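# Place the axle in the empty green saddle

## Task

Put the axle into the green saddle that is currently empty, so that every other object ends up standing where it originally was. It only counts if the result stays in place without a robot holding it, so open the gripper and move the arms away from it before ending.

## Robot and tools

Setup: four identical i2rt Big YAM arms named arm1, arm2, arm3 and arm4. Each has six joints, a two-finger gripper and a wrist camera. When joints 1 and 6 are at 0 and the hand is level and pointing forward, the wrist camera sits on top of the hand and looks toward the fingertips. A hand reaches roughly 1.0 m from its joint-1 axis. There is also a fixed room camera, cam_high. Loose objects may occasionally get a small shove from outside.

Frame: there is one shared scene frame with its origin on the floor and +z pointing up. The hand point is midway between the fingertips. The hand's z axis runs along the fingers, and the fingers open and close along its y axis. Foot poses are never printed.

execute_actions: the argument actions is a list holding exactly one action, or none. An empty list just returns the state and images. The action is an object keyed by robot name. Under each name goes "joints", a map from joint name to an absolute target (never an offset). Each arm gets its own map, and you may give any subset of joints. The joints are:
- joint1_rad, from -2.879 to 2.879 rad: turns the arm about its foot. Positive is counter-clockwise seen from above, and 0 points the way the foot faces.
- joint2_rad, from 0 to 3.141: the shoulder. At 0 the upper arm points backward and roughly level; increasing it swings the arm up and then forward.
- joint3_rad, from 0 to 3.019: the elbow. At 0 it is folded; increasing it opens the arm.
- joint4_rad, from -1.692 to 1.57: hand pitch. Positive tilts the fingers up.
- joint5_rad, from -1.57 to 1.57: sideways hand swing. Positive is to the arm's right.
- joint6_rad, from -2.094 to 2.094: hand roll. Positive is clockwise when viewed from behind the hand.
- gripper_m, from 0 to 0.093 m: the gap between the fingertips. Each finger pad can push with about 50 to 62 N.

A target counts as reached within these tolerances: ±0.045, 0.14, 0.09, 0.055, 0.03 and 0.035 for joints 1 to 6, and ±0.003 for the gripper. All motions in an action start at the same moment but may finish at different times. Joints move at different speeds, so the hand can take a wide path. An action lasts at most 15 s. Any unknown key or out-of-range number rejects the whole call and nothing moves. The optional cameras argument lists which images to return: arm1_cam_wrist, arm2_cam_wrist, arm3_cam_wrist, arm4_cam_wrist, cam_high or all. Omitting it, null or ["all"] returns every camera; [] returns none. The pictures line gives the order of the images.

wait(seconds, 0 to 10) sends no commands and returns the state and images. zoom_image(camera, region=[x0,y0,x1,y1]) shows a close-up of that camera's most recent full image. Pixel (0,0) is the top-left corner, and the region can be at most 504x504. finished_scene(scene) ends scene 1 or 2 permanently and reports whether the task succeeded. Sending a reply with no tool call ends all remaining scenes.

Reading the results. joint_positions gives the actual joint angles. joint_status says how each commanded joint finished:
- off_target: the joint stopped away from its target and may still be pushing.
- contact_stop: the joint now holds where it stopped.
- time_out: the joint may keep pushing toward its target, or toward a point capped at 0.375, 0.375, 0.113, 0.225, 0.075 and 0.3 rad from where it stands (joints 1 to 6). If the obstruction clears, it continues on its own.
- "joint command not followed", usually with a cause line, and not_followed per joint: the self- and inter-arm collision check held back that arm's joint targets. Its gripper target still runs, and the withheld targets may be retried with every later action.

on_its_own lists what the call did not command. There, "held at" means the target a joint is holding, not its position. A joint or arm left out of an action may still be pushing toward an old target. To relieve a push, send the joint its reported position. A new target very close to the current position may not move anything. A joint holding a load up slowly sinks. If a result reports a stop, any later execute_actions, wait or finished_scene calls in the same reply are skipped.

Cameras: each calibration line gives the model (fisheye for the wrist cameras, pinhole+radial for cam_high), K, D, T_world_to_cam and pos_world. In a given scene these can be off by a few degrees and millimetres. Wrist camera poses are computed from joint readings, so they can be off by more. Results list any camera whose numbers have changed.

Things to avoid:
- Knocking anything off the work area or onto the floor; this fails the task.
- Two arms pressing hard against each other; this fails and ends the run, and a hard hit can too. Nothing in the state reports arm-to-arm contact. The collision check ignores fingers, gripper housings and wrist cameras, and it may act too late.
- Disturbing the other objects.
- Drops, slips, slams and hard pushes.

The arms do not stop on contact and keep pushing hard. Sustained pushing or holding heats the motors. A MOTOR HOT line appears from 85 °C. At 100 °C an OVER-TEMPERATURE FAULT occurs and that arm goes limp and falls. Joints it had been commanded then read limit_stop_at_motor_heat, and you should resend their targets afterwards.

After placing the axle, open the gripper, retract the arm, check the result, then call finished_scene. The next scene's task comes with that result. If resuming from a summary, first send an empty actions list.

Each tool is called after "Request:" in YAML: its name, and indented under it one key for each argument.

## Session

Request:
execute_actions:
  actions: []

Scene clock: 0.00 s.
arm1.joint_positions: joint1_rad=+0.809 joint2_rad=+0.442 joint3_rad=+1.465 joint4_rad=-1.391 joint5_rad=+0.028 joint6_rad=-0.137 gripper_m=+0.094
arm1.joint_status: not commanded
arm1.hand: x=-0.5473 y=+0.2490 z=+1.3597 quat_wxyz=(-0.504, -0.266, -0.780, +0.257) (m; scene frame)
arm2.joint_positions: joint1_rad=+0.650 joint2_rad=+0.539 joint3_rad=+1.379 joint4_rad=-1.407 joint5_rad=+0.290 joint6_rad=+0.203 gripper_m=+0.094
arm2.joint_status: not commanded
arm2.hand: x=-0.7124 y=-0.1694 z=+1.3432 quat_wxyz=(-0.287, +0.695, -0.524, -0.400) (m; scene frame)
arm3.joint_positions: joint1_rad=+0.686 joint2_rad=+0.552 joint3_rad=+1.357 joint4_rad=-1.360 joint5_rad=+0.073 joint6_rad=-0.438 gripper_m=+0.094
arm3.joint_status: not commanded
arm3.hand: x=+0.7466 y=+0.1746 z=+1.3615 quat_wxyz=(-0.361, -0.235, -0.840, +0.332) (m; scene frame)
arm4.joint_positions: joint1_rad=+0.612 joint2_rad=+0.488 joint3_rad=+1.429 joint4_rad=-1.399 joint5_rad=-0.014 joint6_rad=+0.181 gripper_m=+0.095
arm4.joint_status: not commanded
arm4.hand: x=+0.5494 y=-0.2201 z=+1.3392 quat_wxyz=(-0.189, +0.717, -0.449, -0.499) (m; scene frame)
pictures: arm1_cam_wrist, arm2_cam_wrist, arm3_cam_wrist, arm4_cam_wrist, cam_high
camera_calibration (this result's frames):
arm1_cam_wrist: T_world_to_cam=[[-0.675978, -0.723549, 0.139751, -0.381955], [-0.670513, 0.525225, -0.523976, 0.217517], [0.305721, -0.447901, -0.84019, 1.54388], [0, 0, 0, 1]] pos_world=[-0.584343, 0.300897, 1.4645]
arm2_cam_wrist: T_world_to_cam=[[0.957795, 0.28614, -0.0274238, 0.768812], [0.255271, -0.89055, -0.376508, 0.539573], [-0.132156, 0.353617, -0.926008, 1.33037], [0, 0, 0, 1]] pos_world=[-0.698285, -0.209912, 1.45617]
arm3_cam_wrist: T_world_to_cam=[[-0.620444, -0.681076, 0.388824, 0.0522413], [-0.784244, 0.540959, -0.303851, 0.911044], [-0.00339219, -0.493456, -0.869764, 1.40165], [0, 0, 0, 1]] pos_world=[0.751648, 0.234393, 1.47561]
arm4_cam_wrist: T_world_to_cam=[[0.834104, 0.523294, -0.174454, -0.108928], [0.403822, -0.794734, -0.453129, 0.215232], [-0.375764, 0.307509, -0.874208, 1.56972], [0, 0, 0, 1]] pos_world=[0.593787, -0.25465, 1.45079]
Images, in order (width x height): arm1_cam_wrist 504x504, arm2_cam_wrist 504x504, arm3_cam_wrist 504x504, arm4_cam_wrist 504x504, cam_high 504x504.

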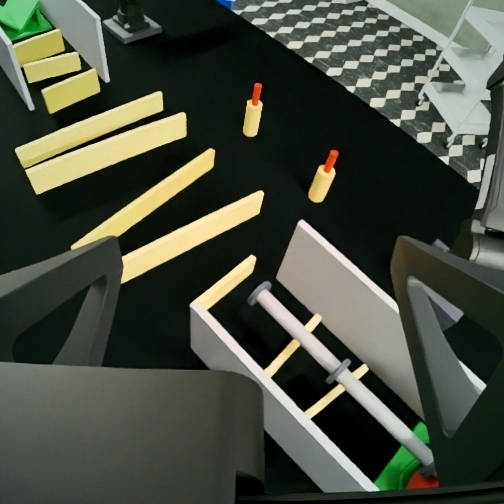

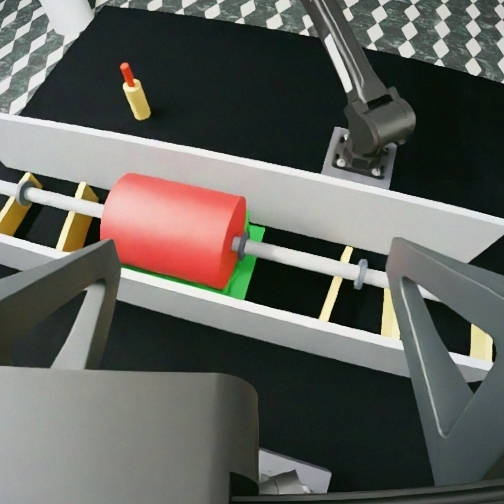

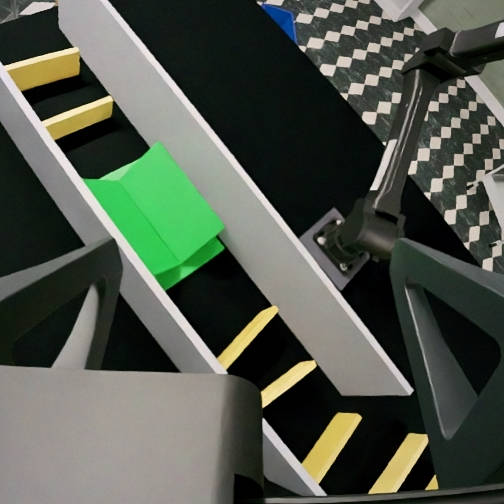

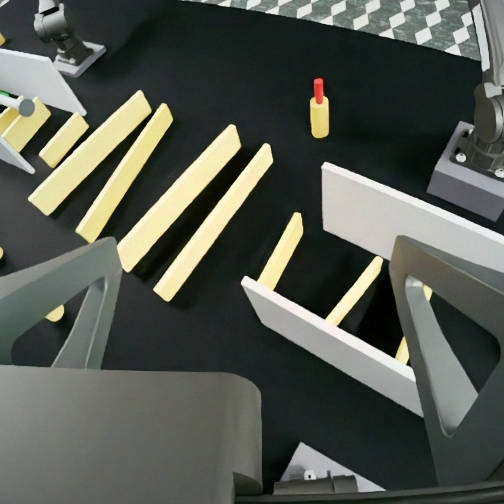

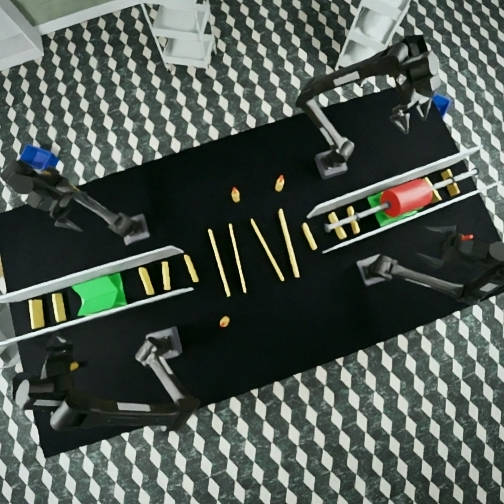

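Request:
execute_actions:
  actions:
    - {"arm1":{"joints":{"joint1_rad":-0.935,"joint2_rad":0.7,"joint3_rad":1.6,"joint4_rad":-1.675,"joint5_rad":0,"joint6_rad":0.63}},"arm2":{"joints":{"joint1_rad":0.25,"joint4_rad":-1.5,"joint5_rad":0,"joint6_rad":1.83,"joint3_rad":1.24}},"arm3":{"joints":{"joint1_rad":-0.28,"joint2_rad":0.4,"joint3_rad":1.1,"joint4_rad":-1.66,"joint5_rad":0,"joint6_rad":-1.9}},"arm4":{"joints":{"joint1_rad":0.975,"joint2_rad":1.3,"joint3_rad":1.9,"joint4_rad":-1.67,"joint5_rad":0,"joint6_rad":-0.6}}}
  cameras: []

Request:
execute_actions:
  actions:
    - {"arm1":{"joints":{"joint2_rad":1.91,"joint3_rad":2.11}},"arm2":{"joints":{"joint2_rad":1.30}}}
  cameras: ["arm1_cam_wrist","arm2_cam_wrist"]

Scene clock: 2.97 s.
arm1.joint_positions: joint1_rad=-0.928 joint2_rad=+0.708 joint3_rad=+1.584 joint4_rad=-1.662 joint5_rad=+0.000 joint6_rad=+0.615 gripper_m=+0.094
arm1.joint_status: all done
arm1.hand: x=-0.8008 y=+0.2327 z=+1.3153 quat_wxyz=(-0.222, -0.925, -0.008, +0.309) (m; scene frame)
arm2.joint_positions: joint1_rad=+0.262 joint2_rad=+0.541 joint3_rad=+1.233 joint4_rad=-1.491 joint5_rad=+0.004 joint6_rad=+1.818 gripper_m=+0.094
arm2.joint_status: all done
arm2.hand: x=-0.6882 y=-0.1581 z=+1.2551 quat_wxyz=(+0.092, +0.002, -0.927, -0.365) (m; scene frame)
arm3.joint_positions: joint1_rad=-0.274 joint2_rad=+0.391 joint3_rad=+1.103 joint4_rad=-1.647 joint5_rad=+0.003 joint6_rad=-1.887 gripper_m=+0.094
arm3.joint_status: all done
arm3.hand: x=+0.5921 y=+0.2248 z=+1.2163 quat_wxyz=(+0.094, -0.007, -0.950, +0.296) (m; scene frame)
arm4.joint_positions: joint1_rad=+0.970 joint2_rad=+1.295 joint3_rad=+1.873 joint4_rad=-1.659 joint5_rad=-0.002 joint6_rad=-0.588 gripper_m=+0.095
arm4.joint_status: all done
arm4.hand: x=+0.2972 y=-0.1206 z=+1.2803 quat_wxyz=(-0.135, +0.969, +0.002, -0.209) (m; scene frame)
pictures: none
No camera images: the call's "cameras" was empty. Leave "cameras" out to get every camera's image.

Scene clock: 4.70 s.
arm1.joint_positions: joint1_rad=-0.928 joint2_rad=+1.930 joint3_rad=+2.081 joint4_rad=-1.669 joint5_rad=+0.000 joint6_rad=+0.615 gripper_m=+0.094
arm1.joint_status: all done
arm1.hand: x=-1.1324 y=-0.0104 z=+1.0389 quat_wxyz=(-0.014, -1.000, -0.009, +0.020) (m; scene frame)
arm2.joint_positions: joint1_rad=+0.262 joint2_rad=+1.301 joint3_rad=+1.233 joint4_rad=-1.491 joint5_rad=+0.004 joint6_rad=+1.820 gripper_m=+0.094
arm2.joint_status: all done
arm2.hand: x=-0.7316 y=+0.0089 z=+1.0457 quat_wxyz=(+0.000, +0.002, -1.000, -0.006) (m; scene frame)
arm3.joint_positions: joint1_rad=-0.274 joint2_rad=+0.391 joint3_rad=+1.103 joint4_rad=-1.647 joint5_rad=+0.003 joint6_rad=-1.887 gripper_m=+0.094
arm3.joint_status: not commanded
arm3.hand: x=+0.5921 y=+0.2248 z=+1.2163 quat_wxyz=(+0.094, -0.006, -0.950, +0.296) (m; scene frame)
arm4.joint_positions: joint1_rad=+0.970 joint2_rad=+1.295 joint3_rad=+1.873 joint4_rad=-1.659 joint5_rad=-0.002 joint6_rad=-0.588 gripper_m=+0.095
arm4.joint_status: not commanded
arm4.hand: x=+0.2972 y=-0.1206 z=+1.2803 quat_wxyz=(-0.135, +0.969, +0.002, -0.209) (m; scene frame)
pictures: arm1_cam_wrist, arm2_cam_wrist
camera_calibration (this result's frames):
arm1_cam_wrist: T_world_to_cam=[[-0.0229948, 0.999504, -0.0215039, 0.0044959], [0.823302, 0.0311344, 0.566749, 0.346694], [0.567138, -0.00467189, -0.82361, 1.6204], [0, 0, 0, 1]] pos_world=[-1.20432, -0.00771742, 1.13819]
arm2_cam_wrist: T_world_to_cam=[[-0.00117093, -0.999867, -0.0162367, 0.0261276], [-0.800144, -0.00880213, 0.599744, -1.20962], [-0.599807, 0.013694, -0.800027, 0.518388], [0, 0, 0, 1]] pos_world=[-0.656909, 0.00837812, 1.14061]
Images, in order (width x height): arm1_cam_wrist 504x504, arm2_cam_wrist 504x504.

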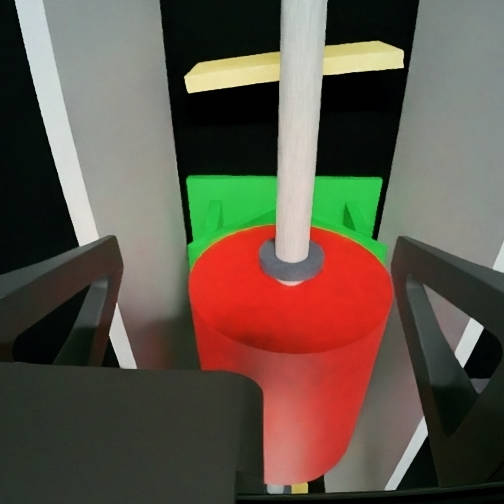

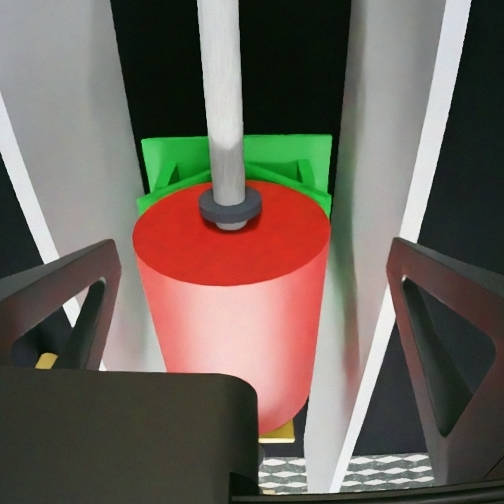

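Request:
execute_actions:
  actions:
    - {"arm1":{"joints":{"joint1_rad":-0.952,"joint2_rad":1.845,"joint3_rad":1.77,"joint4_rad":-1.467,"joint6_rad":0.57}},"arm2":{"joints":{"joint1_rad":0.19,"joint2_rad":1.395,"joint3_rad":1.10,"joint4_rad":-1.262,"joint6_rad":1.725}}}
  cameras: ["arm1_cam_wrist","arm2_cam_wrist"]

Request:
execute_actions:
  actions:
    - {"arm1":{"joints":{"joint2_rad":1.89,"joint3_rad":1.607,"joint4_rad":-1.26}},"arm2":{"joints":{"joint2_rad":1.503,"joint3_rad":0.942,"joint4_rad":-0.993}}}
  cameras: ["arm1_cam_wrist","arm2_cam_wrist"]

Scene clock: 6.73 s.
arm1.joint_positions: joint1_rad=-0.947 joint2_rad=+1.838 joint3_rad=+1.759 joint4_rad=-1.481 joint5_rad=+0.000 joint6_rad=+0.586 gripper_m=+0.094
arm1.joint_status: all done
arm1.hand: x=-1.1076 y=+0.0213 z=+0.9678 quat_wxyz=(-0.002, -1.000, -0.014, +0.003) (m; scene frame)
arm2.joint_positions: joint1_rad=+0.196 joint2_rad=+1.404 joint3_rad=+1.090 joint4_rad=-1.274 joint5_rad=+0.003 joint6_rad=+1.736 gripper_m=+0.094
arm2.joint_status: all done
arm2.hand: x=-0.7106 y=+0.0286 z=+0.9553 quat_wxyz=(-0.003, +0.011, -1.000, +0.008) (m; scene frame)
arm3.joint_positions: joint1_rad=-0.274 joint2_rad=+0.391 joint3_rad=+1.103 joint4_rad=-1.647 joint5_rad=+0.003 joint6_rad=-1.887 gripper_m=+0.094
arm3.joint_status: not commanded
arm3.hand: x=+0.5921 y=+0.2248 z=+1.2163 quat_wxyz=(+0.094, -0.006, -0.950, +0.296) (m; scene frame)
arm4.joint_positions: joint1_rad=+0.970 joint2_rad=+1.295 joint3_rad=+1.873 joint4_rad=-1.659 joint5_rad=-0.002 joint6_rad=-0.588 gripper_m=+0.095
arm4.joint_status: not commanded
arm4.hand: x=+0.2972 y=-0.1206 z=+1.2803 quat_wxyz=(-0.135, +0.969, +0.002, -0.209) (m; scene frame)
pictures: arm1_cam_wrist, arm2_cam_wrist
camera_calibration (this result's frames):
arm1_cam_wrist: T_world_to_cam=[[-0.0333468, 0.999441, 0.00255272, -0.062828], [0.803695, 0.0252972, 0.594504, 0.317196], [0.594106, 0.0218764, -0.804089, 1.55838], [0, 0, 0, 1]] pos_world=[-1.18287, 0.020677, 1.06466]
arm2_cam_wrist: T_world_to_cam=[[0.0160288, -0.999797, 0.0121853, 0.0294881], [-0.803226, -0.00561777, 0.595648, -1.13672], [-0.595459, -0.019335, -0.803153, 0.465425], [0, 0, 0, 1]] pos_world=[-0.636377, 0.0320953, 1.05053]
Images, in order (width x height): arm1_cam_wrist 504x504, arm2_cam_wrist 504x504.

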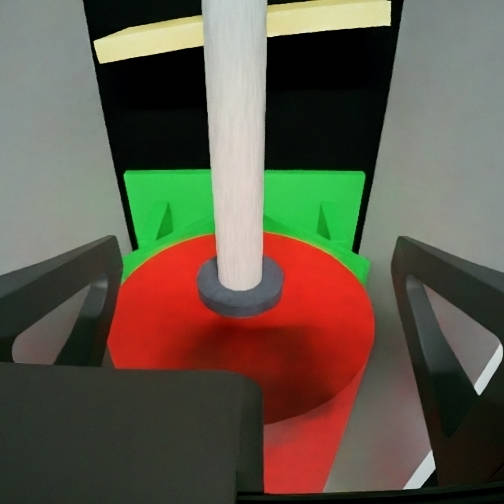

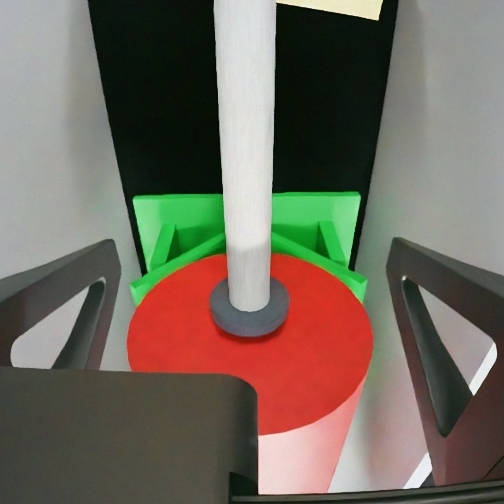

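Scene clock: 7.90 s.
arm1.joint_positions: joint1_rad=-0.947 joint2_rad=+1.886 joint3_rad=+1.596 joint4_rad=-1.273 joint5_rad=+0.000 joint6_rad=+0.585 gripper_m=+0.094
arm1.joint_status: all done
arm1.hand: x=-1.1081 y=+0.0209 z=+0.8801 quat_wxyz=(-0.001, -1.000, -0.014, +0.002) (m; scene frame)
arm2.joint_positions: joint1_rad=+0.196 joint2_rad=+1.511 joint3_rad=+0.930 joint4_rad=-1.005 joint5_rad=+0.003 joint6_rad=+1.736 gripper_m=+0.094
arm2.joint_status: all done
arm2.hand: x=-0.7102 y=+0.0261 z=+0.8609 quat_wxyz=(-0.003, +0.011, -1.000, +0.007) (m; scene frame)
arm3.joint_positions: joint1_rad=-0.274 joint2_rad=+0.391 joint3_rad=+1.103 joint4_rad=-1.647 joint5_rad=+0.003 joint6_rad=-1.887 gripper_m=+0.094
arm3.joint_status: not commanded
arm3.hand: x=+0.5921 y=+0.2248 z=+1.2163 quat_wxyz=(+0.094, -0.006, -0.950, +0.296) (m; scene frame)
arm4.joint_positions: joint1_rad=+0.970 joint2_rad=+1.295 joint3_rad=+1.873 joint4_rad=-1.659 joint5_rad=-0.002 joint6_rad=-0.588 gripper_m=+0.095
arm4.joint_status: not commanded
arm4.hand: x=+0.2972 y=-0.1206 z=+1.2803 quat_wxyz=(-0.135, +0.969, +0.002, -0.209) (m; scene frame)
pictures: arm1_cam_wrist, arm2_cam_wrist
camera_calibration (this result's frames):
arm1_cam_wrist: T_world_to_cam=[[-0.0337374, 0.999421, 0.00443606, -0.0643586], [0.802014, 0.0244245, 0.596806, 0.36586], [0.596352, 0.0236924, -0.802374, 1.48916], [0, 0, 0, 1]] pos_world=[-1.18366, 0.0201034, 0.976803]
arm2_cam_wrist: T_world_to_cam=[[0.016413, -0.999812, 0.0103078, 0.0299903], [-0.803009, -0.00703841, 0.595926, -1.08026], [-0.595741, -0.0180582, -0.802973, 0.389472], [0, 0, 0, 1]] pos_world=[-0.635927, 0.0294145, 0.956182]
Images, in order (width x height): arm1_cam_wrist 504x504, arm2_cam_wrist 504x504.

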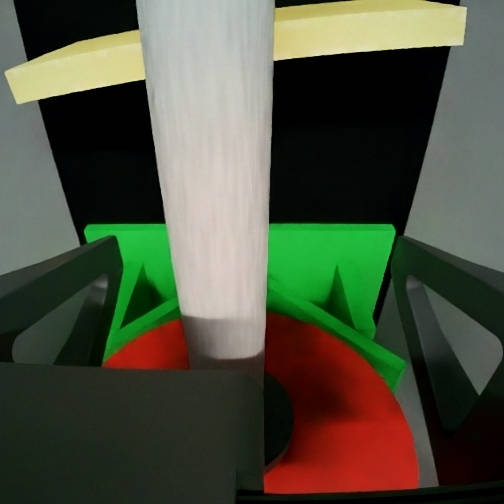

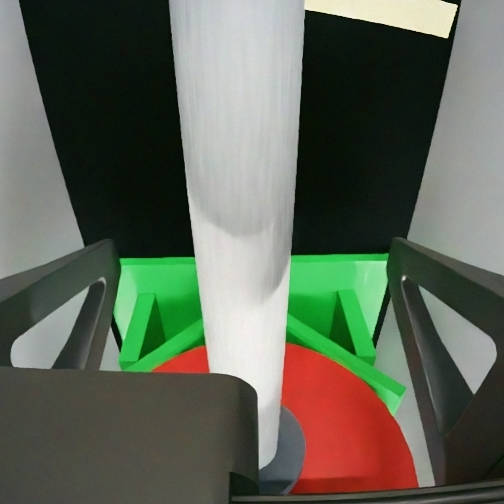

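Request:
execute_actions:
  actions:
    - {"arm1":{"joints":{"joint1_rad":-0.913,"joint3_rad":1.585,"joint6_rad":0.62}},"arm2":{"joints":{"joint4_rad":-0.975}}}
  cameras: []

Request:
execute_actions:
  actions:
    - {"arm1":{"joints":{"gripper_m":0}},"arm2":{"joints":{"gripper_m":0}}}
  cameras: ["arm1_cam_wrist","arm2_cam_wrist"]

Scene clock: 8.90 s.
arm1.joint_positions: joint1_rad=-0.914 joint2_rad=+1.886 joint3_rad=+1.584 joint4_rad=-1.273 joint5_rad=+0.000 joint6_rad=+0.604 gripper_m=+0.094
arm1.joint_status: all done
arm1.hand: x=-1.0937 y=+0.0081 z=+0.8758 quat_wxyz=(+0.003, -1.000, -0.021, -0.003) (m; scene frame)
arm2.joint_positions: joint1_rad=+0.196 joint2_rad=+1.511 joint3_rad=+0.930 joint4_rad=-0.987 joint5_rad=+0.003 joint6_rad=+1.736 gripper_m=+0.094
arm2.joint_status: all done
arm2.hand: x=-0.7110 y=+0.0304 z=+0.8609 quat_wxyz=(-0.001, +0.011, -1.000, -0.002) (m; scene frame)
arm3.joint_positions: joint1_rad=-0.274 joint2_rad=+0.391 joint3_rad=+1.103 joint4_rad=-1.647 joint5_rad=+0.003 joint6_rad=-1.887 gripper_m=+0.094
arm3.joint_status: not commanded
arm3.hand: x=+0.5921 y=+0.2248 z=+1.2163 quat_wxyz=(+0.094, -0.006, -0.950, +0.296) (m; scene frame)
arm4.joint_positions: joint1_rad=+0.970 joint2_rad=+1.295 joint3_rad=+1.873 joint4_rad=-1.659 joint5_rad=-0.002 joint6_rad=-0.588 gripper_m=+0.095
arm4.joint_status: not commanded
arm4.hand: x=+0.2972 y=-0.1206 z=+1.2803 quat_wxyz=(-0.135, +0.969, +0.002, -0.209) (m; scene frame)
pictures: none
No camera images: the call's "cameras" was empty. Leave "cameras" out to get every camera's image.

Scene clock: 9.63 s.
arm1.joint_positions: joint1_rad=-0.918 joint2_rad=+1.886 joint3_rad=+1.581 joint4_rad=-1.274 joint5_rad=+0.006 joint6_rad=+0.613 gripper_m=+0.022
arm1.joint_status: gripper_m off_target (ended at +0.022, target +0.000)
arm1.hand: x=-1.0944 y=+0.0115 z=+0.8749 quat_wxyz=(+0.006, -1.000, -0.015, -0.003) (m; scene frame)
arm2.joint_positions: joint1_rad=+0.196 joint2_rad=+1.510 joint3_rad=+0.930 joint4_rad=-0.990 joint5_rad=+0.001 joint6_rad=+1.733 gripper_m=+0.023
arm2.joint_status: gripper_m off_target (ended at +0.023, target +0.000)
arm2.hand: x=-0.7112 y=+0.0297 z=+0.8610 quat_wxyz=(+0.000, +0.013, -1.000, +0.000) (m; scene frame)
arm3.joint_positions: joint1_rad=-0.274 joint2_rad=+0.391 joint3_rad=+1.103 joint4_rad=-1.647 joint5_rad=+0.003 joint6_rad=-1.887 gripper_m=+0.094
arm3.joint_status: not commanded
arm3.hand: x=+0.5921 y=+0.2248 z=+1.2163 quat_wxyz=(+0.094, -0.006, -0.950, +0.296) (m; scene frame)
arm4.joint_positions: joint1_rad=+0.970 joint2_rad=+1.295 joint3_rad=+1.873 joint4_rad=-1.659 joint5_rad=-0.002 joint6_rad=-0.588 gripper_m=+0.095
arm4.joint_status: not commanded
arm4.hand: x=+0.2972 y=-0.1206 z=+1.2803 quat_wxyz=(-0.135, +0.969, +0.002, -0.209) (m; scene frame)
pictures: arm1_cam_wrist, arm2_cam_wrist
camera_calibration (this result's frames):
arm1_cam_wrist: T_world_to_cam=[[-0.03577, 0.9992, 0.0178723, -0.0684147], [0.796435, 0.0176995, 0.604465, 0.34542], [0.603666, 0.0358558, -0.796431, 1.47967], [0, 0, 0, 1]] pos_world=[-1.17078, 0.00919136, 0.970887]
arm2_cam_wrist: T_world_to_cam=[[0.0194532, -0.999799, -0.00477944, 0.0488106], [-0.800098, -0.0184339, 0.599586, -1.08187], [-0.599554, -0.00783986, -0.800296, 0.383692], [0, 0, 0, 1]] pos_world=[-0.636504, 0.031866, 0.955972]
Images, in order (width x height): arm1_cam_wrist 504x504, arm2_cam_wrist 504x504.

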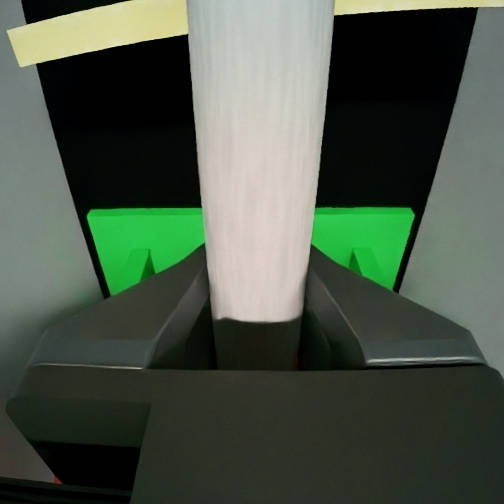

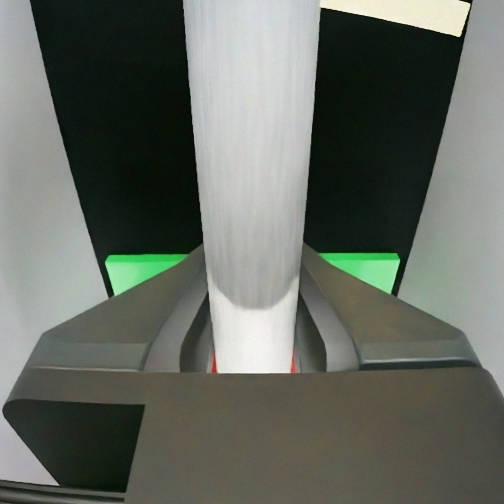

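Request:
execute_actions:
  actions:
    - {"arm1":{"joints":{"joint2_rad":1.785,"joint3_rad":1.805,"joint4_rad":-1.48}},"arm2":{"joints":{"joint2_rad":1.375,"joint3_rad":1.155,"joint4_rad":-1.265}}}
  cameras: []

Request:
execute_actions:
  actions:
    - {"arm1":{"joints":{"joint2_rad":1.79,"joint3_rad":2.03,"joint4_rad":-1.68}},"arm2":{"joints":{"joint2_rad":1.325,"joint3_rad":1.335,"joint4_rad":-1.485}}}
  cameras: []

Request:
execute_actions:
  actions:
    - {"arm1":{"joints":{"joint1_rad":-0.792,"joint2_rad":1.545,"joint3_rad":1.66,"joint4_rad":-1.612,"joint6_rad":0.75}},"arm2":{"joints":{"joint1_rad":-0.097,"joint2_rad":1.325,"joint3_rad":1.355,"joint4_rad":-1.505,"joint6_rad":1.437}}}
  cameras: ["arm1_cam_wrist","arm2_cam_wrist"]

Scene clock: 12.60 s.
arm1.joint_positions: joint1_rad=-0.918 joint2_rad=+1.832 joint3_rad=+1.732 joint4_rad=-1.480 joint5_rad=-0.004 joint6_rad=+0.610 gripper_m=+0.022
arm1.joint_status: all done
arm1.hand: x=-1.0913 y=+0.0117 z=+0.9605 quat_wxyz=(+0.002, -1.000, -0.016, -0.007) (m; scene frame)
arm2.joint_positions: joint1_rad=+0.191 joint2_rad=+1.400 joint3_rad=+1.081 joint4_rad=-1.254 joint5_rad=-0.007 joint6_rad=+1.724 gripper_m=+0.023
arm2.joint_status: all done
arm2.hand: x=-0.7107 y=+0.0300 z=+0.9534 quat_wxyz=(+0.004, +0.015, -1.000, +0.002) (m; scene frame)
arm3.joint_positions: joint1_rad=-0.274 joint2_rad=+0.391 joint3_rad=+1.103 joint4_rad=-1.647 joint5_rad=+0.003 joint6_rad=-1.887 gripper_m=+0.094
arm3.joint_status: not commanded
arm3.hand: x=+0.5921 y=+0.2248 z=+1.2163 quat_wxyz=(+0.094, -0.006, -0.950, +0.296) (m; scene frame)
arm4.joint_positions: joint1_rad=+0.970 joint2_rad=+1.295 joint3_rad=+1.873 joint4_rad=-1.659 joint5_rad=-0.002 joint6_rad=-0.588 gripper_m=+0.095
arm4.joint_status: not commanded
arm4.hand: x=+0.2972 y=-0.1206 z=+1.2803 quat_wxyz=(-0.135, +0.969, +0.002, -0.209) (m; scene frame)
pictures: none
No camera images: the call's "cameras" was empty. Leave "cameras" out to get every camera's image.

Scene clock: 14.10 s.
arm1.joint_positions: joint1_rad=-0.912 joint2_rad=+1.832 joint3_rad=+1.948 joint4_rad=-1.690 joint5_rad=-0.005 joint6_rad=+0.606 gripper_m=+0.022
arm1.joint_status: all done
arm1.hand: x=-1.0902 y=+0.0082 z=+1.0428 quat_wxyz=(+0.000, -1.000, -0.021, -0.004) (m; scene frame)
arm2.joint_positions: joint1_rad=+0.193 joint2_rad=+1.352 joint3_rad=+1.256 joint4_rad=-1.477 joint5_rad=-0.011 joint6_rad=+1.718 gripper_m=+0.023
arm2.joint_status: all done
arm2.hand: x=-0.7121 y=+0.0290 z=+1.0365 quat_wxyz=(+0.006, +0.018, -1.000, +0.002) (m; scene frame)
arm3.joint_positions: joint1_rad=-0.274 joint2_rad=+0.391 joint3_rad=+1.103 joint4_rad=-1.647 joint5_rad=+0.003 joint6_rad=-1.887 gripper_m=+0.094
arm3.joint_status: not commanded
arm3.hand: x=+0.5921 y=+0.2248 z=+1.2163 quat_wxyz=(+0.094, -0.006, -0.950, +0.296) (m; scene frame)
arm4.joint_positions: joint1_rad=+0.970 joint2_rad=+1.295 joint3_rad=+1.873 joint4_rad=-1.659 joint5_rad=-0.002 joint6_rad=-0.588 gripper_m=+0.095
arm4.joint_status: not commanded
arm4.hand: x=+0.2972 y=-0.1206 z=+1.2803 quat_wxyz=(-0.135, +0.969, +0.002, -0.209) (m; scene frame)
pictures: none
No camera images: the call's "cameras" was empty. Leave "cameras" out to get every camera's image.

Scene clock: 15.20 s.
arm1.joint_positions: joint1_rad=-0.784 joint2_rad=+1.588 joint3_rad=+1.627 joint4_rad=-1.627 joint5_rad=+0.001 joint6_rad=+0.747 gripper_m=+0.022
arm1.joint_status: all done
arm1.hand: x=-0.9790 y=+0.0175 z=+1.0434 quat_wxyz=(+0.007, -1.000, -0.015, -0.008) (m; scene frame)
arm2.joint_positions: joint1_rad=-0.095 joint2_rad=+1.352 joint3_rad=+1.280 joint4_rad=-1.510 joint5_rad=+0.001 joint6_rad=+1.441 gripper_m=+0.023
arm2.joint_status: all done
arm2.hand: x=-0.5997 y=+0.0323 z=+1.0456 quat_wxyz=(+0.000, +0.013, -1.000, +0.005) (m; scene frame)
arm3.joint_positions: joint1_rad=-0.274 joint2_rad=+0.391 joint3_rad=+1.103 joint4_rad=-1.647 joint5_rad=+0.003 joint6_rad=-1.887 gripper_m=+0.094
arm3.joint_status: not commanded
arm3.hand: x=+0.5921 y=+0.2248 z=+1.2163 quat_wxyz=(+0.094, -0.006, -0.950, +0.296) (m; scene frame)
arm4.joint_positions: joint1_rad=+0.970 joint2_rad=+1.295 joint3_rad=+1.873 joint4_rad=-1.659 joint5_rad=-0.002 joint6_rad=-0.588 gripper_m=+0.095
arm4.joint_status: not commanded
arm4.hand: x=+0.2972 y=-0.1206 z=+1.2803 quat_wxyz=(-0.135, +0.969, +0.002, -0.209) (m; scene frame)
pictures: arm1_cam_wrist, arm2_cam_wrist
camera_calibration (this result's frames):
arm1_cam_wrist: T_world_to_cam=[[-0.0358654, 0.999153, 0.020186, -0.0758724], [0.791156, 0.0160469, 0.611403, 0.139198], [0.610562, 0.0378985, -0.791062, 1.54507], [0, 0, 0, 1]] pos_world=[-1.05621, 0.0150185, 1.13867]
arm2_cam_wrist: T_world_to_cam=[[0.0209851, -0.999759, 0.0065086, 0.03917], [-0.799314, -0.0128666, 0.600776, -1.10424], [-0.600548, -0.0178098, -0.799391, 0.597045], [0, 0, 0, 1]] pos_world=[-0.524899, 0.035586, 1.14042]
Images, in order (width x height): arm1_cam_wrist 504x504, arm2_cam_wrist 504x504.

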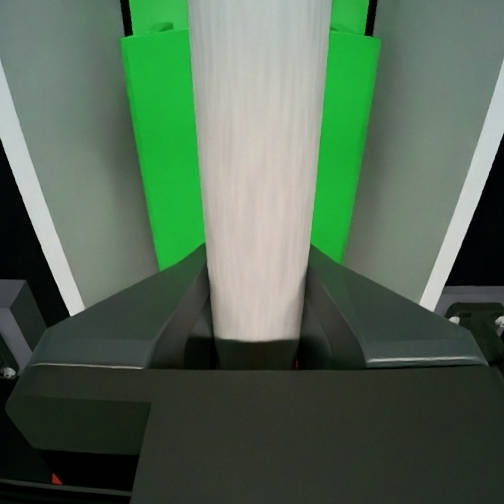

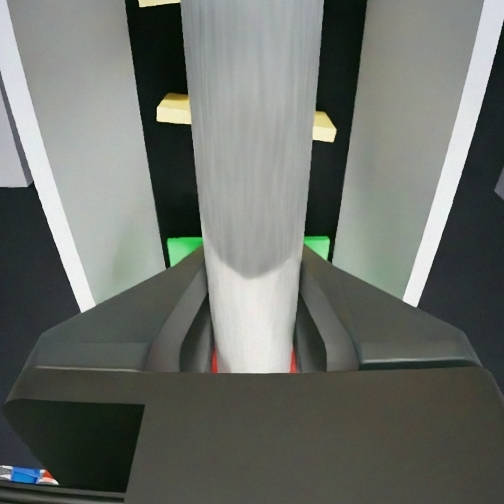

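Request:
execute_actions:
  actions:
    - {"arm1":{"joints":{"joint1_rad":-0.592,"joint2_rad":1.325,"joint3_rad":1.445,"joint4_rad":-1.60,"joint6_rad":0.95}},"arm2":{"joints":{"joint1_rad":-0.386,"joint2_rad":1.405,"joint3_rad":1.43,"joint4_rad":-1.487,"joint6_rad":1.147}}}
  cameras: []

Request:
execute_actions:
  actions:
    - {"arm1":{"joints":{"joint1_rad":-0.295,"joint2_rad":1.19,"joint3_rad":1.32,"joint4_rad":-1.626,"joint6_rad":1.245}},"arm2":{"joints":{"joint1_rad":-0.621,"joint2_rad":1.555,"joint3_rad":1.603,"joint4_rad":-1.515,"joint6_rad":0.912}}}
  cameras: []

Request:
execute_actions:
  actions:
    - {"arm1":{"joints":{"joint1_rad":0.065,"joint2_rad":1.15,"joint3_rad":1.285,"joint4_rad":-1.633,"joint6_rad":1.605}},"arm2":{"joints":{"joint1_rad":-0.802,"joint2_rad":1.755,"joint3_rad":1.867,"joint4_rad":-1.572,"joint6_rad":0.732}}}
  cameras: []

Request:
execute_actions:
  actions:
    - {"arm1":{"joints":{"joint1_rad":0.379,"joint2_rad":1.245,"joint3_rad":1.36,"joint4_rad":-1.578,"joint6_rad":1.93}},"arm2":{"joints":{"joint1_rad":-0.933,"joint2_rad":1.995,"joint3_rad":2.193,"joint4_rad":-1.65,"joint6_rad":0.607}},"arm4":{"joints":{"joint1_rad":0.92,"joint2_rad":1.85,"joint3_rad":2.2}}}
  cameras: ["arm4_cam_wrist","cam_high"]

Scene clock: 16.87 s.
arm1.joint_positions: joint1_rad=-0.579 joint2_rad=+1.367 joint3_rad=+1.405 joint4_rad=-1.606 joint5_rad=+0.005 joint6_rad=+0.956 gripper_m=+0.022
arm1.joint_status: all done
arm1.hand: x=-0.8609 y=+0.0221 z=+1.0507 quat_wxyz=(+0.001, -1.000, -0.013, +0.001) (m; scene frame)
arm2.joint_positions: joint1_rad=-0.387 joint2_rad=+1.426 joint3_rad=+1.352 joint4_rad=-1.493 joint5_rad=-0.004 joint6_rad=+1.154 gripper_m=+0.023
arm2.joint_status: all done
arm2.hand: x=-0.4797 y=+0.0343 z=+1.0446 quat_wxyz=(+0.001, +0.011, -1.000, -0.003) (m; scene frame)
arm3.joint_positions: joint1_rad=-0.274 joint2_rad=+0.391 joint3_rad=+1.103 joint4_rad=-1.647 joint5_rad=+0.003 joint6_rad=-1.887 gripper_m=+0.094
arm3.joint_status: not commanded
arm3.hand: x=+0.5921 y=+0.2248 z=+1.2163 quat_wxyz=(+0.094, -0.006, -0.950, +0.296) (m; scene frame)
arm4.joint_positions: joint1_rad=+0.970 joint2_rad=+1.295 joint3_rad=+1.873 joint4_rad=-1.659 joint5_rad=-0.002 joint6_rad=-0.588 gripper_m=+0.095
arm4.joint_status: not commanded
arm4.hand: x=+0.2972 y=-0.1206 z=+1.2803 quat_wxyz=(-0.135, +0.969, +0.002, -0.209) (m; scene frame)
pictures: none
No camera images: the call's "cameras" was empty. Leave "cameras" out to get every camera's image.

Scene clock: 17.87 s.
arm1.joint_positions: joint1_rad=-0.287 joint2_rad=+1.227 joint3_rad=+1.280 joint4_rad=-1.622 joint5_rad=+0.002 joint6_rad=+1.251 gripper_m=+0.022
arm1.joint_status: all done
arm1.hand: x=-0.7412 y=+0.0243 z=+1.0514 quat_wxyz=(+0.001, -1.000, -0.011, -0.001) (m; scene frame)
arm2.joint_positions: joint1_rad=-0.623 joint2_rad=+1.579 joint3_rad=+1.525 joint4_rad=-1.512 joint5_rad=-0.004 joint6_rad=+0.922 gripper_m=+0.023
arm2.joint_status: all done
arm2.hand: x=-0.3592 y=+0.0339 z=+1.0459 quat_wxyz=(+0.000, +0.008, -1.000, -0.003) (m; scene frame)
arm3.joint_positions: joint1_rad=-0.274 joint2_rad=+0.391 joint3_rad=+1.103 joint4_rad=-1.647 joint5_rad=+0.003 joint6_rad=-1.887 gripper_m=+0.094
arm3.joint_status: not commanded
arm3.hand: x=+0.5921 y=+0.2248 z=+1.2163 quat_wxyz=(+0.094, -0.006, -0.950, +0.296) (m; scene frame)
arm4.joint_positions: joint1_rad=+0.970 joint2_rad=+1.295 joint3_rad=+1.873 joint4_rad=-1.659 joint5_rad=-0.002 joint6_rad=-0.588 gripper_m=+0.095
arm4.joint_status: not commanded
arm4.hand: x=+0.2972 y=-0.1206 z=+1.2803 quat_wxyz=(-0.135, +0.969, +0.002, -0.209) (m; scene frame)
pictures: none
No camera images: the call's "cameras" was empty. Leave "cameras" out to get every camera's image.

Scene clock: 18.93 s.
arm1.joint_positions: joint1_rad=+0.060 joint2_rad=+1.195 joint3_rad=+1.246 joint4_rad=-1.624 joint5_rad=-0.003 joint6_rad=+1.603 gripper_m=+0.022
arm1.joint_status: all done
arm1.hand: x=-0.6244 y=+0.0228 z=+1.0491 quat_wxyz=(+0.002, -1.000, -0.009, -0.003) (m; scene frame)
arm2.joint_positions: joint1_rad=-0.801 joint2_rad=+1.778 joint3_rad=+1.785 joint4_rad=-1.572 joint5_rad=-0.003 joint6_rad=+0.748 gripper_m=+0.023
arm2.joint_status: all done
arm2.hand: x=-0.2419 y=+0.0295 z=+1.0476 quat_wxyz=(-0.001, +0.007, -1.000, -0.003) (m; scene frame)
arm3.joint_positions: joint1_rad=-0.274 joint2_rad=+0.391 joint3_rad=+1.103 joint4_rad=-1.647 joint5_rad=+0.003 joint6_rad=-1.887 gripper_m=+0.094
arm3.joint_status: not commanded
arm3.hand: x=+0.5921 y=+0.2248 z=+1.2163 quat_wxyz=(+0.094, -0.006, -0.950, +0.296) (m; scene frame)
arm4.joint_positions: joint1_rad=+0.970 joint2_rad=+1.295 joint3_rad=+1.873 joint4_rad=-1.659 joint5_rad=-0.002 joint6_rad=-0.588 gripper_m=+0.095
arm4.joint_status: not commanded
arm4.hand: x=+0.2972 y=-0.1206 z=+1.2803 quat_wxyz=(-0.135, +0.969, +0.002, -0.209) (m; scene frame)
pictures: none
No camera images: the call's "cameras" was empty. Leave "cameras" out to get every camera's image.

Scene clock: 20.63 s.
arm1.joint_positions: joint1_rad=+0.376 joint2_rad=+1.280 joint3_rad=+1.282 joint4_rad=-1.579 joint5_rad=-0.005 joint6_rad=+1.920 gripper_m=+0.022
arm1.joint_status: all done
arm1.hand: x=-0.5123 y=+0.0144 z=+1.0356 quat_wxyz=(+0.005, -1.000, -0.008, -0.003) (m; scene frame)
arm2.joint_positions: joint1_rad=-0.933 joint2_rad=+2.026 joint3_rad=+2.110 joint4_rad=-1.649 joint5_rad=-0.003 joint6_rad=+0.614 gripper_m=+0.023
arm2.joint_status: all done
arm2.hand: x=-0.1295 y=+0.0216 z=+1.0302 quat_wxyz=(-0.001, +0.007, -1.000, -0.002) (m; scene frame)
arm3.joint_positions: joint1_rad=-0.274 joint2_rad=+0.391 joint3_rad=+1.103 joint4_rad=-1.647 joint5_rad=+0.003 joint6_rad=-1.887 gripper_m=+0.094
arm3.joint_status: not commanded
arm3.hand: x=+0.5921 y=+0.2248 z=+1.2163 quat_wxyz=(+0.094, -0.006, -0.950, +0.296) (m; scene frame)
arm4.joint_positions: joint1_rad=+0.921 joint2_rad=+1.848 joint3_rad=+2.170 joint4_rad=-1.665 joint5_rad=-0.002 joint6_rad=-0.589 gripper_m=+0.095
arm4.joint_status: all done
arm4.hand: x=+0.1546 y=+0.0089 z=+1.1351 quat_wxyz=(-0.066, +0.992, -0.022, -0.101) (m; scene frame)
pictures: arm4_cam_wrist, cam_high
camera_calibration (this result's frames):
arm4_cam_wrist: T_world_to_cam=[[0.0564648, 0.989767, 0.131045, -0.165815], [0.903368, -0.106538, 0.415422, -0.604999], [0.425132, 0.0949251, -0.90014, 1.08002], [0, 0, 0, 1]] pos_world=[0.0967461, -0.00285833, 1.24523]
Images, in order (width x height): arm4_cam_wrist 504x504, cam_high 504x504.

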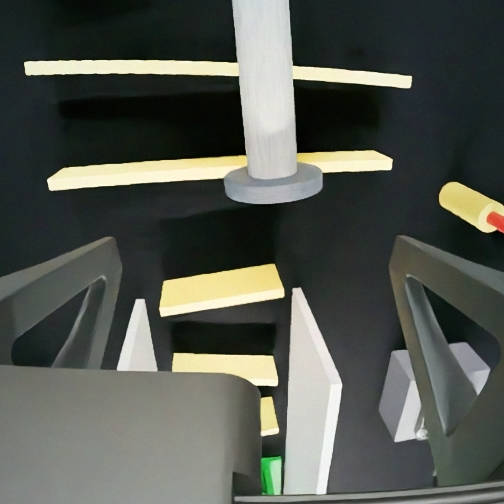

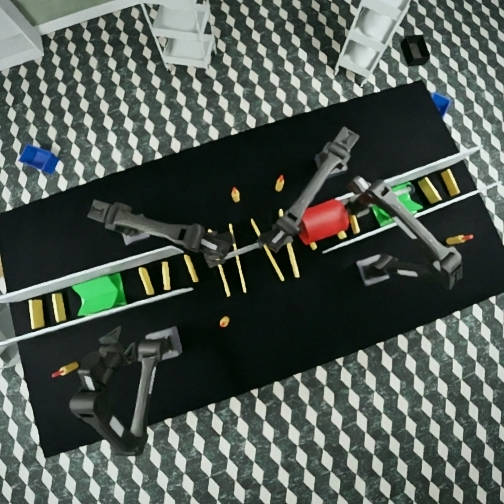

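Request:
execute_actions:
  actions:
    - {"arm1":{"joints":{"joint1_rad":0.46,"joint2_rad":1.295,"joint3_rad":1.36,"joint4_rad":-1.52,"joint6_rad":2.045}},"arm2":{"joints":{"joint1_rad":-0.994,"joint2_rad":2.055,"joint3_rad":2.237,"joint4_rad":-1.626,"joint6_rad":0.582}},"arm4":{"joints":{"joint1_rad":0.955,"joint2_rad":1.87,"joint3_rad":2.12,"joint6_rad":-0.605}}}
  cameras: ["arm4_cam_wrist"]

Scene clock: 22.17 s.
arm1.joint_positions: joint1_rad=+0.456 joint2_rad=+1.320 joint3_rad=+1.282 joint4_rad=-1.525 joint5_rad=-0.005 joint6_rad=+2.042 gripper_m=+0.022
arm1.joint_status: all done
arm1.hand: x=-0.4775 y=+0.0092 z=+1.0219 quat_wxyz=(-0.001, -1.000, +0.012, -0.006) (m; scene frame)
arm2.joint_positions: joint1_rad=-0.991 joint2_rad=+2.072 joint3_rad=+2.157 joint4_rad=-1.638 joint5_rad=-0.002 joint6_rad=+0.597 gripper_m=+0.023
arm2.joint_status: all done
arm2.hand: x=-0.0945 y=+0.0007 z=+1.0203 quat_wxyz=(-0.007, -0.012, -1.000, -0.006) (m; scene frame)
arm3.joint_positions: joint1_rad=-0.274 joint2_rad=+0.391 joint3_rad=+1.103 joint4_rad=-1.647 joint5_rad=+0.003 joint6_rad=-1.887 gripper_m=+0.094
arm3.joint_status: not commanded
arm3.hand: x=+0.5921 y=+0.2248 z=+1.2163 quat_wxyz=(+0.094, -0.006, -0.950, +0.296) (m; scene frame)
arm4.joint_positions: joint1_rad=+0.956 joint2_rad=+1.860 joint3_rad=+2.122 joint4_rad=-1.665 joint5_rad=-0.002 joint6_rad=-0.593 gripper_m=+0.095
arm4.joint_status: all done
arm4.hand: x=+0.1449 y=-0.0105 z=+1.1081 quat_wxyz=(-0.048, +0.996, -0.003, -0.077) (m; scene frame)
pictures: arm4_cam_wrist
camera_calibration (this result's frames):
arm4_cam_wrist: T_world_to_cam=[[0.0115173, 0.994981, 0.0993964, -0.100878], [0.884702, -0.056466, 0.462725, -0.636327], [0.466015, 0.0826068, -0.880912, 1.03433], [0, 0, 0, 1]] pos_world=[0.082107, -0.0210021, 1.21563]
Images, in order (width x height): arm4_cam_wrist 504x504.

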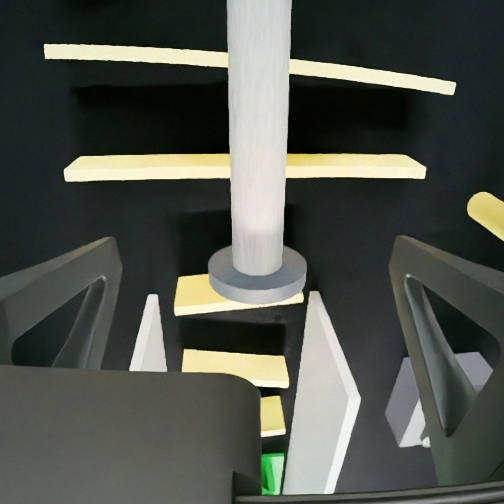

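Request:
execute_actions:
  actions:
    - {"arm4":{"joints":{"joint1_rad":0.94,"joint2_rad":1.955,"joint3_rad":2.045,"joint6_rad":-0.6}}}
  cameras: ["arm4_cam_wrist"]

Scene clock: 23.43 s.
arm1.joint_positions: joint1_rad=+0.456 joint2_rad=+1.320 joint3_rad=+1.282 joint4_rad=-1.525 joint5_rad=-0.005 joint6_rad=+2.042 gripper_m=+0.022
arm1.joint_status: not commanded
arm1.hand: x=-0.4775 y=+0.0092 z=+1.0219 quat_wxyz=(-0.001, -1.000, +0.012, -0.006) (m; scene frame)
arm2.joint_positions: joint1_rad=-0.991 joint2_rad=+2.072 joint3_rad=+2.157 joint4_rad=-1.638 joint5_rad=-0.002 joint6_rad=+0.597 gripper_m=+0.023
arm2.joint_status: not commanded
arm2.hand: x=-0.0945 y=+0.0007 z=+1.0203 quat_wxyz=(-0.007, -0.012, -1.000, -0.006) (m; scene frame)
arm3.joint_positions: joint1_rad=-0.274 joint2_rad=+0.391 joint3_rad=+1.103 joint4_rad=-1.647 joint5_rad=+0.003 joint6_rad=-1.887 gripper_m=+0.094
arm3.joint_status: not commanded
arm3.hand: x=+0.5921 y=+0.2248 z=+1.2163 quat_wxyz=(+0.094, -0.006, -0.950, +0.296) (m; scene frame)
arm4.joint_positions: joint1_rad=+0.946 joint2_rad=+1.966 joint3_rad=+2.037 joint4_rad=-1.665 joint5_rad=-0.002 joint6_rad=-0.593 gripper_m=+0.095
arm4.joint_status: all done
arm4.hand: x=+0.1463 y=-0.0047 z=+1.0127 quat_wxyz=(+0.005, +1.000, -0.007, +0.002) (m; scene frame)
pictures: arm4_cam_wrist
camera_calibration (this result's frames):
arm4_cam_wrist: T_world_to_cam=[[0.0132054, 0.999888, -0.007023, 0.0103892], [0.800798, -0.00636949, 0.598901, -0.718455], [0.598789, -0.0135327, -0.800792, 0.848134], [0, 0, 0, 1]] pos_world=[0.0673461, -0.00348664, 1.10954]
Images, in order (width x height): arm4_cam_wrist 504x504.

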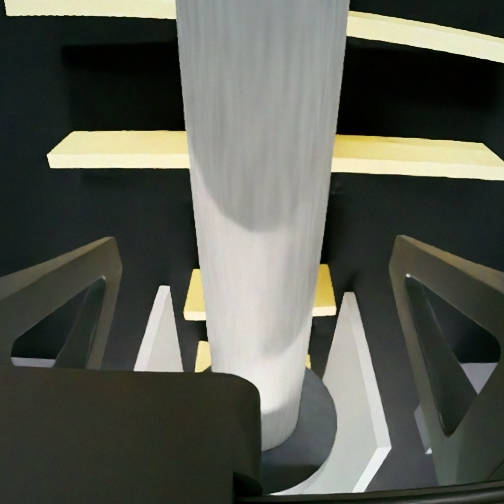

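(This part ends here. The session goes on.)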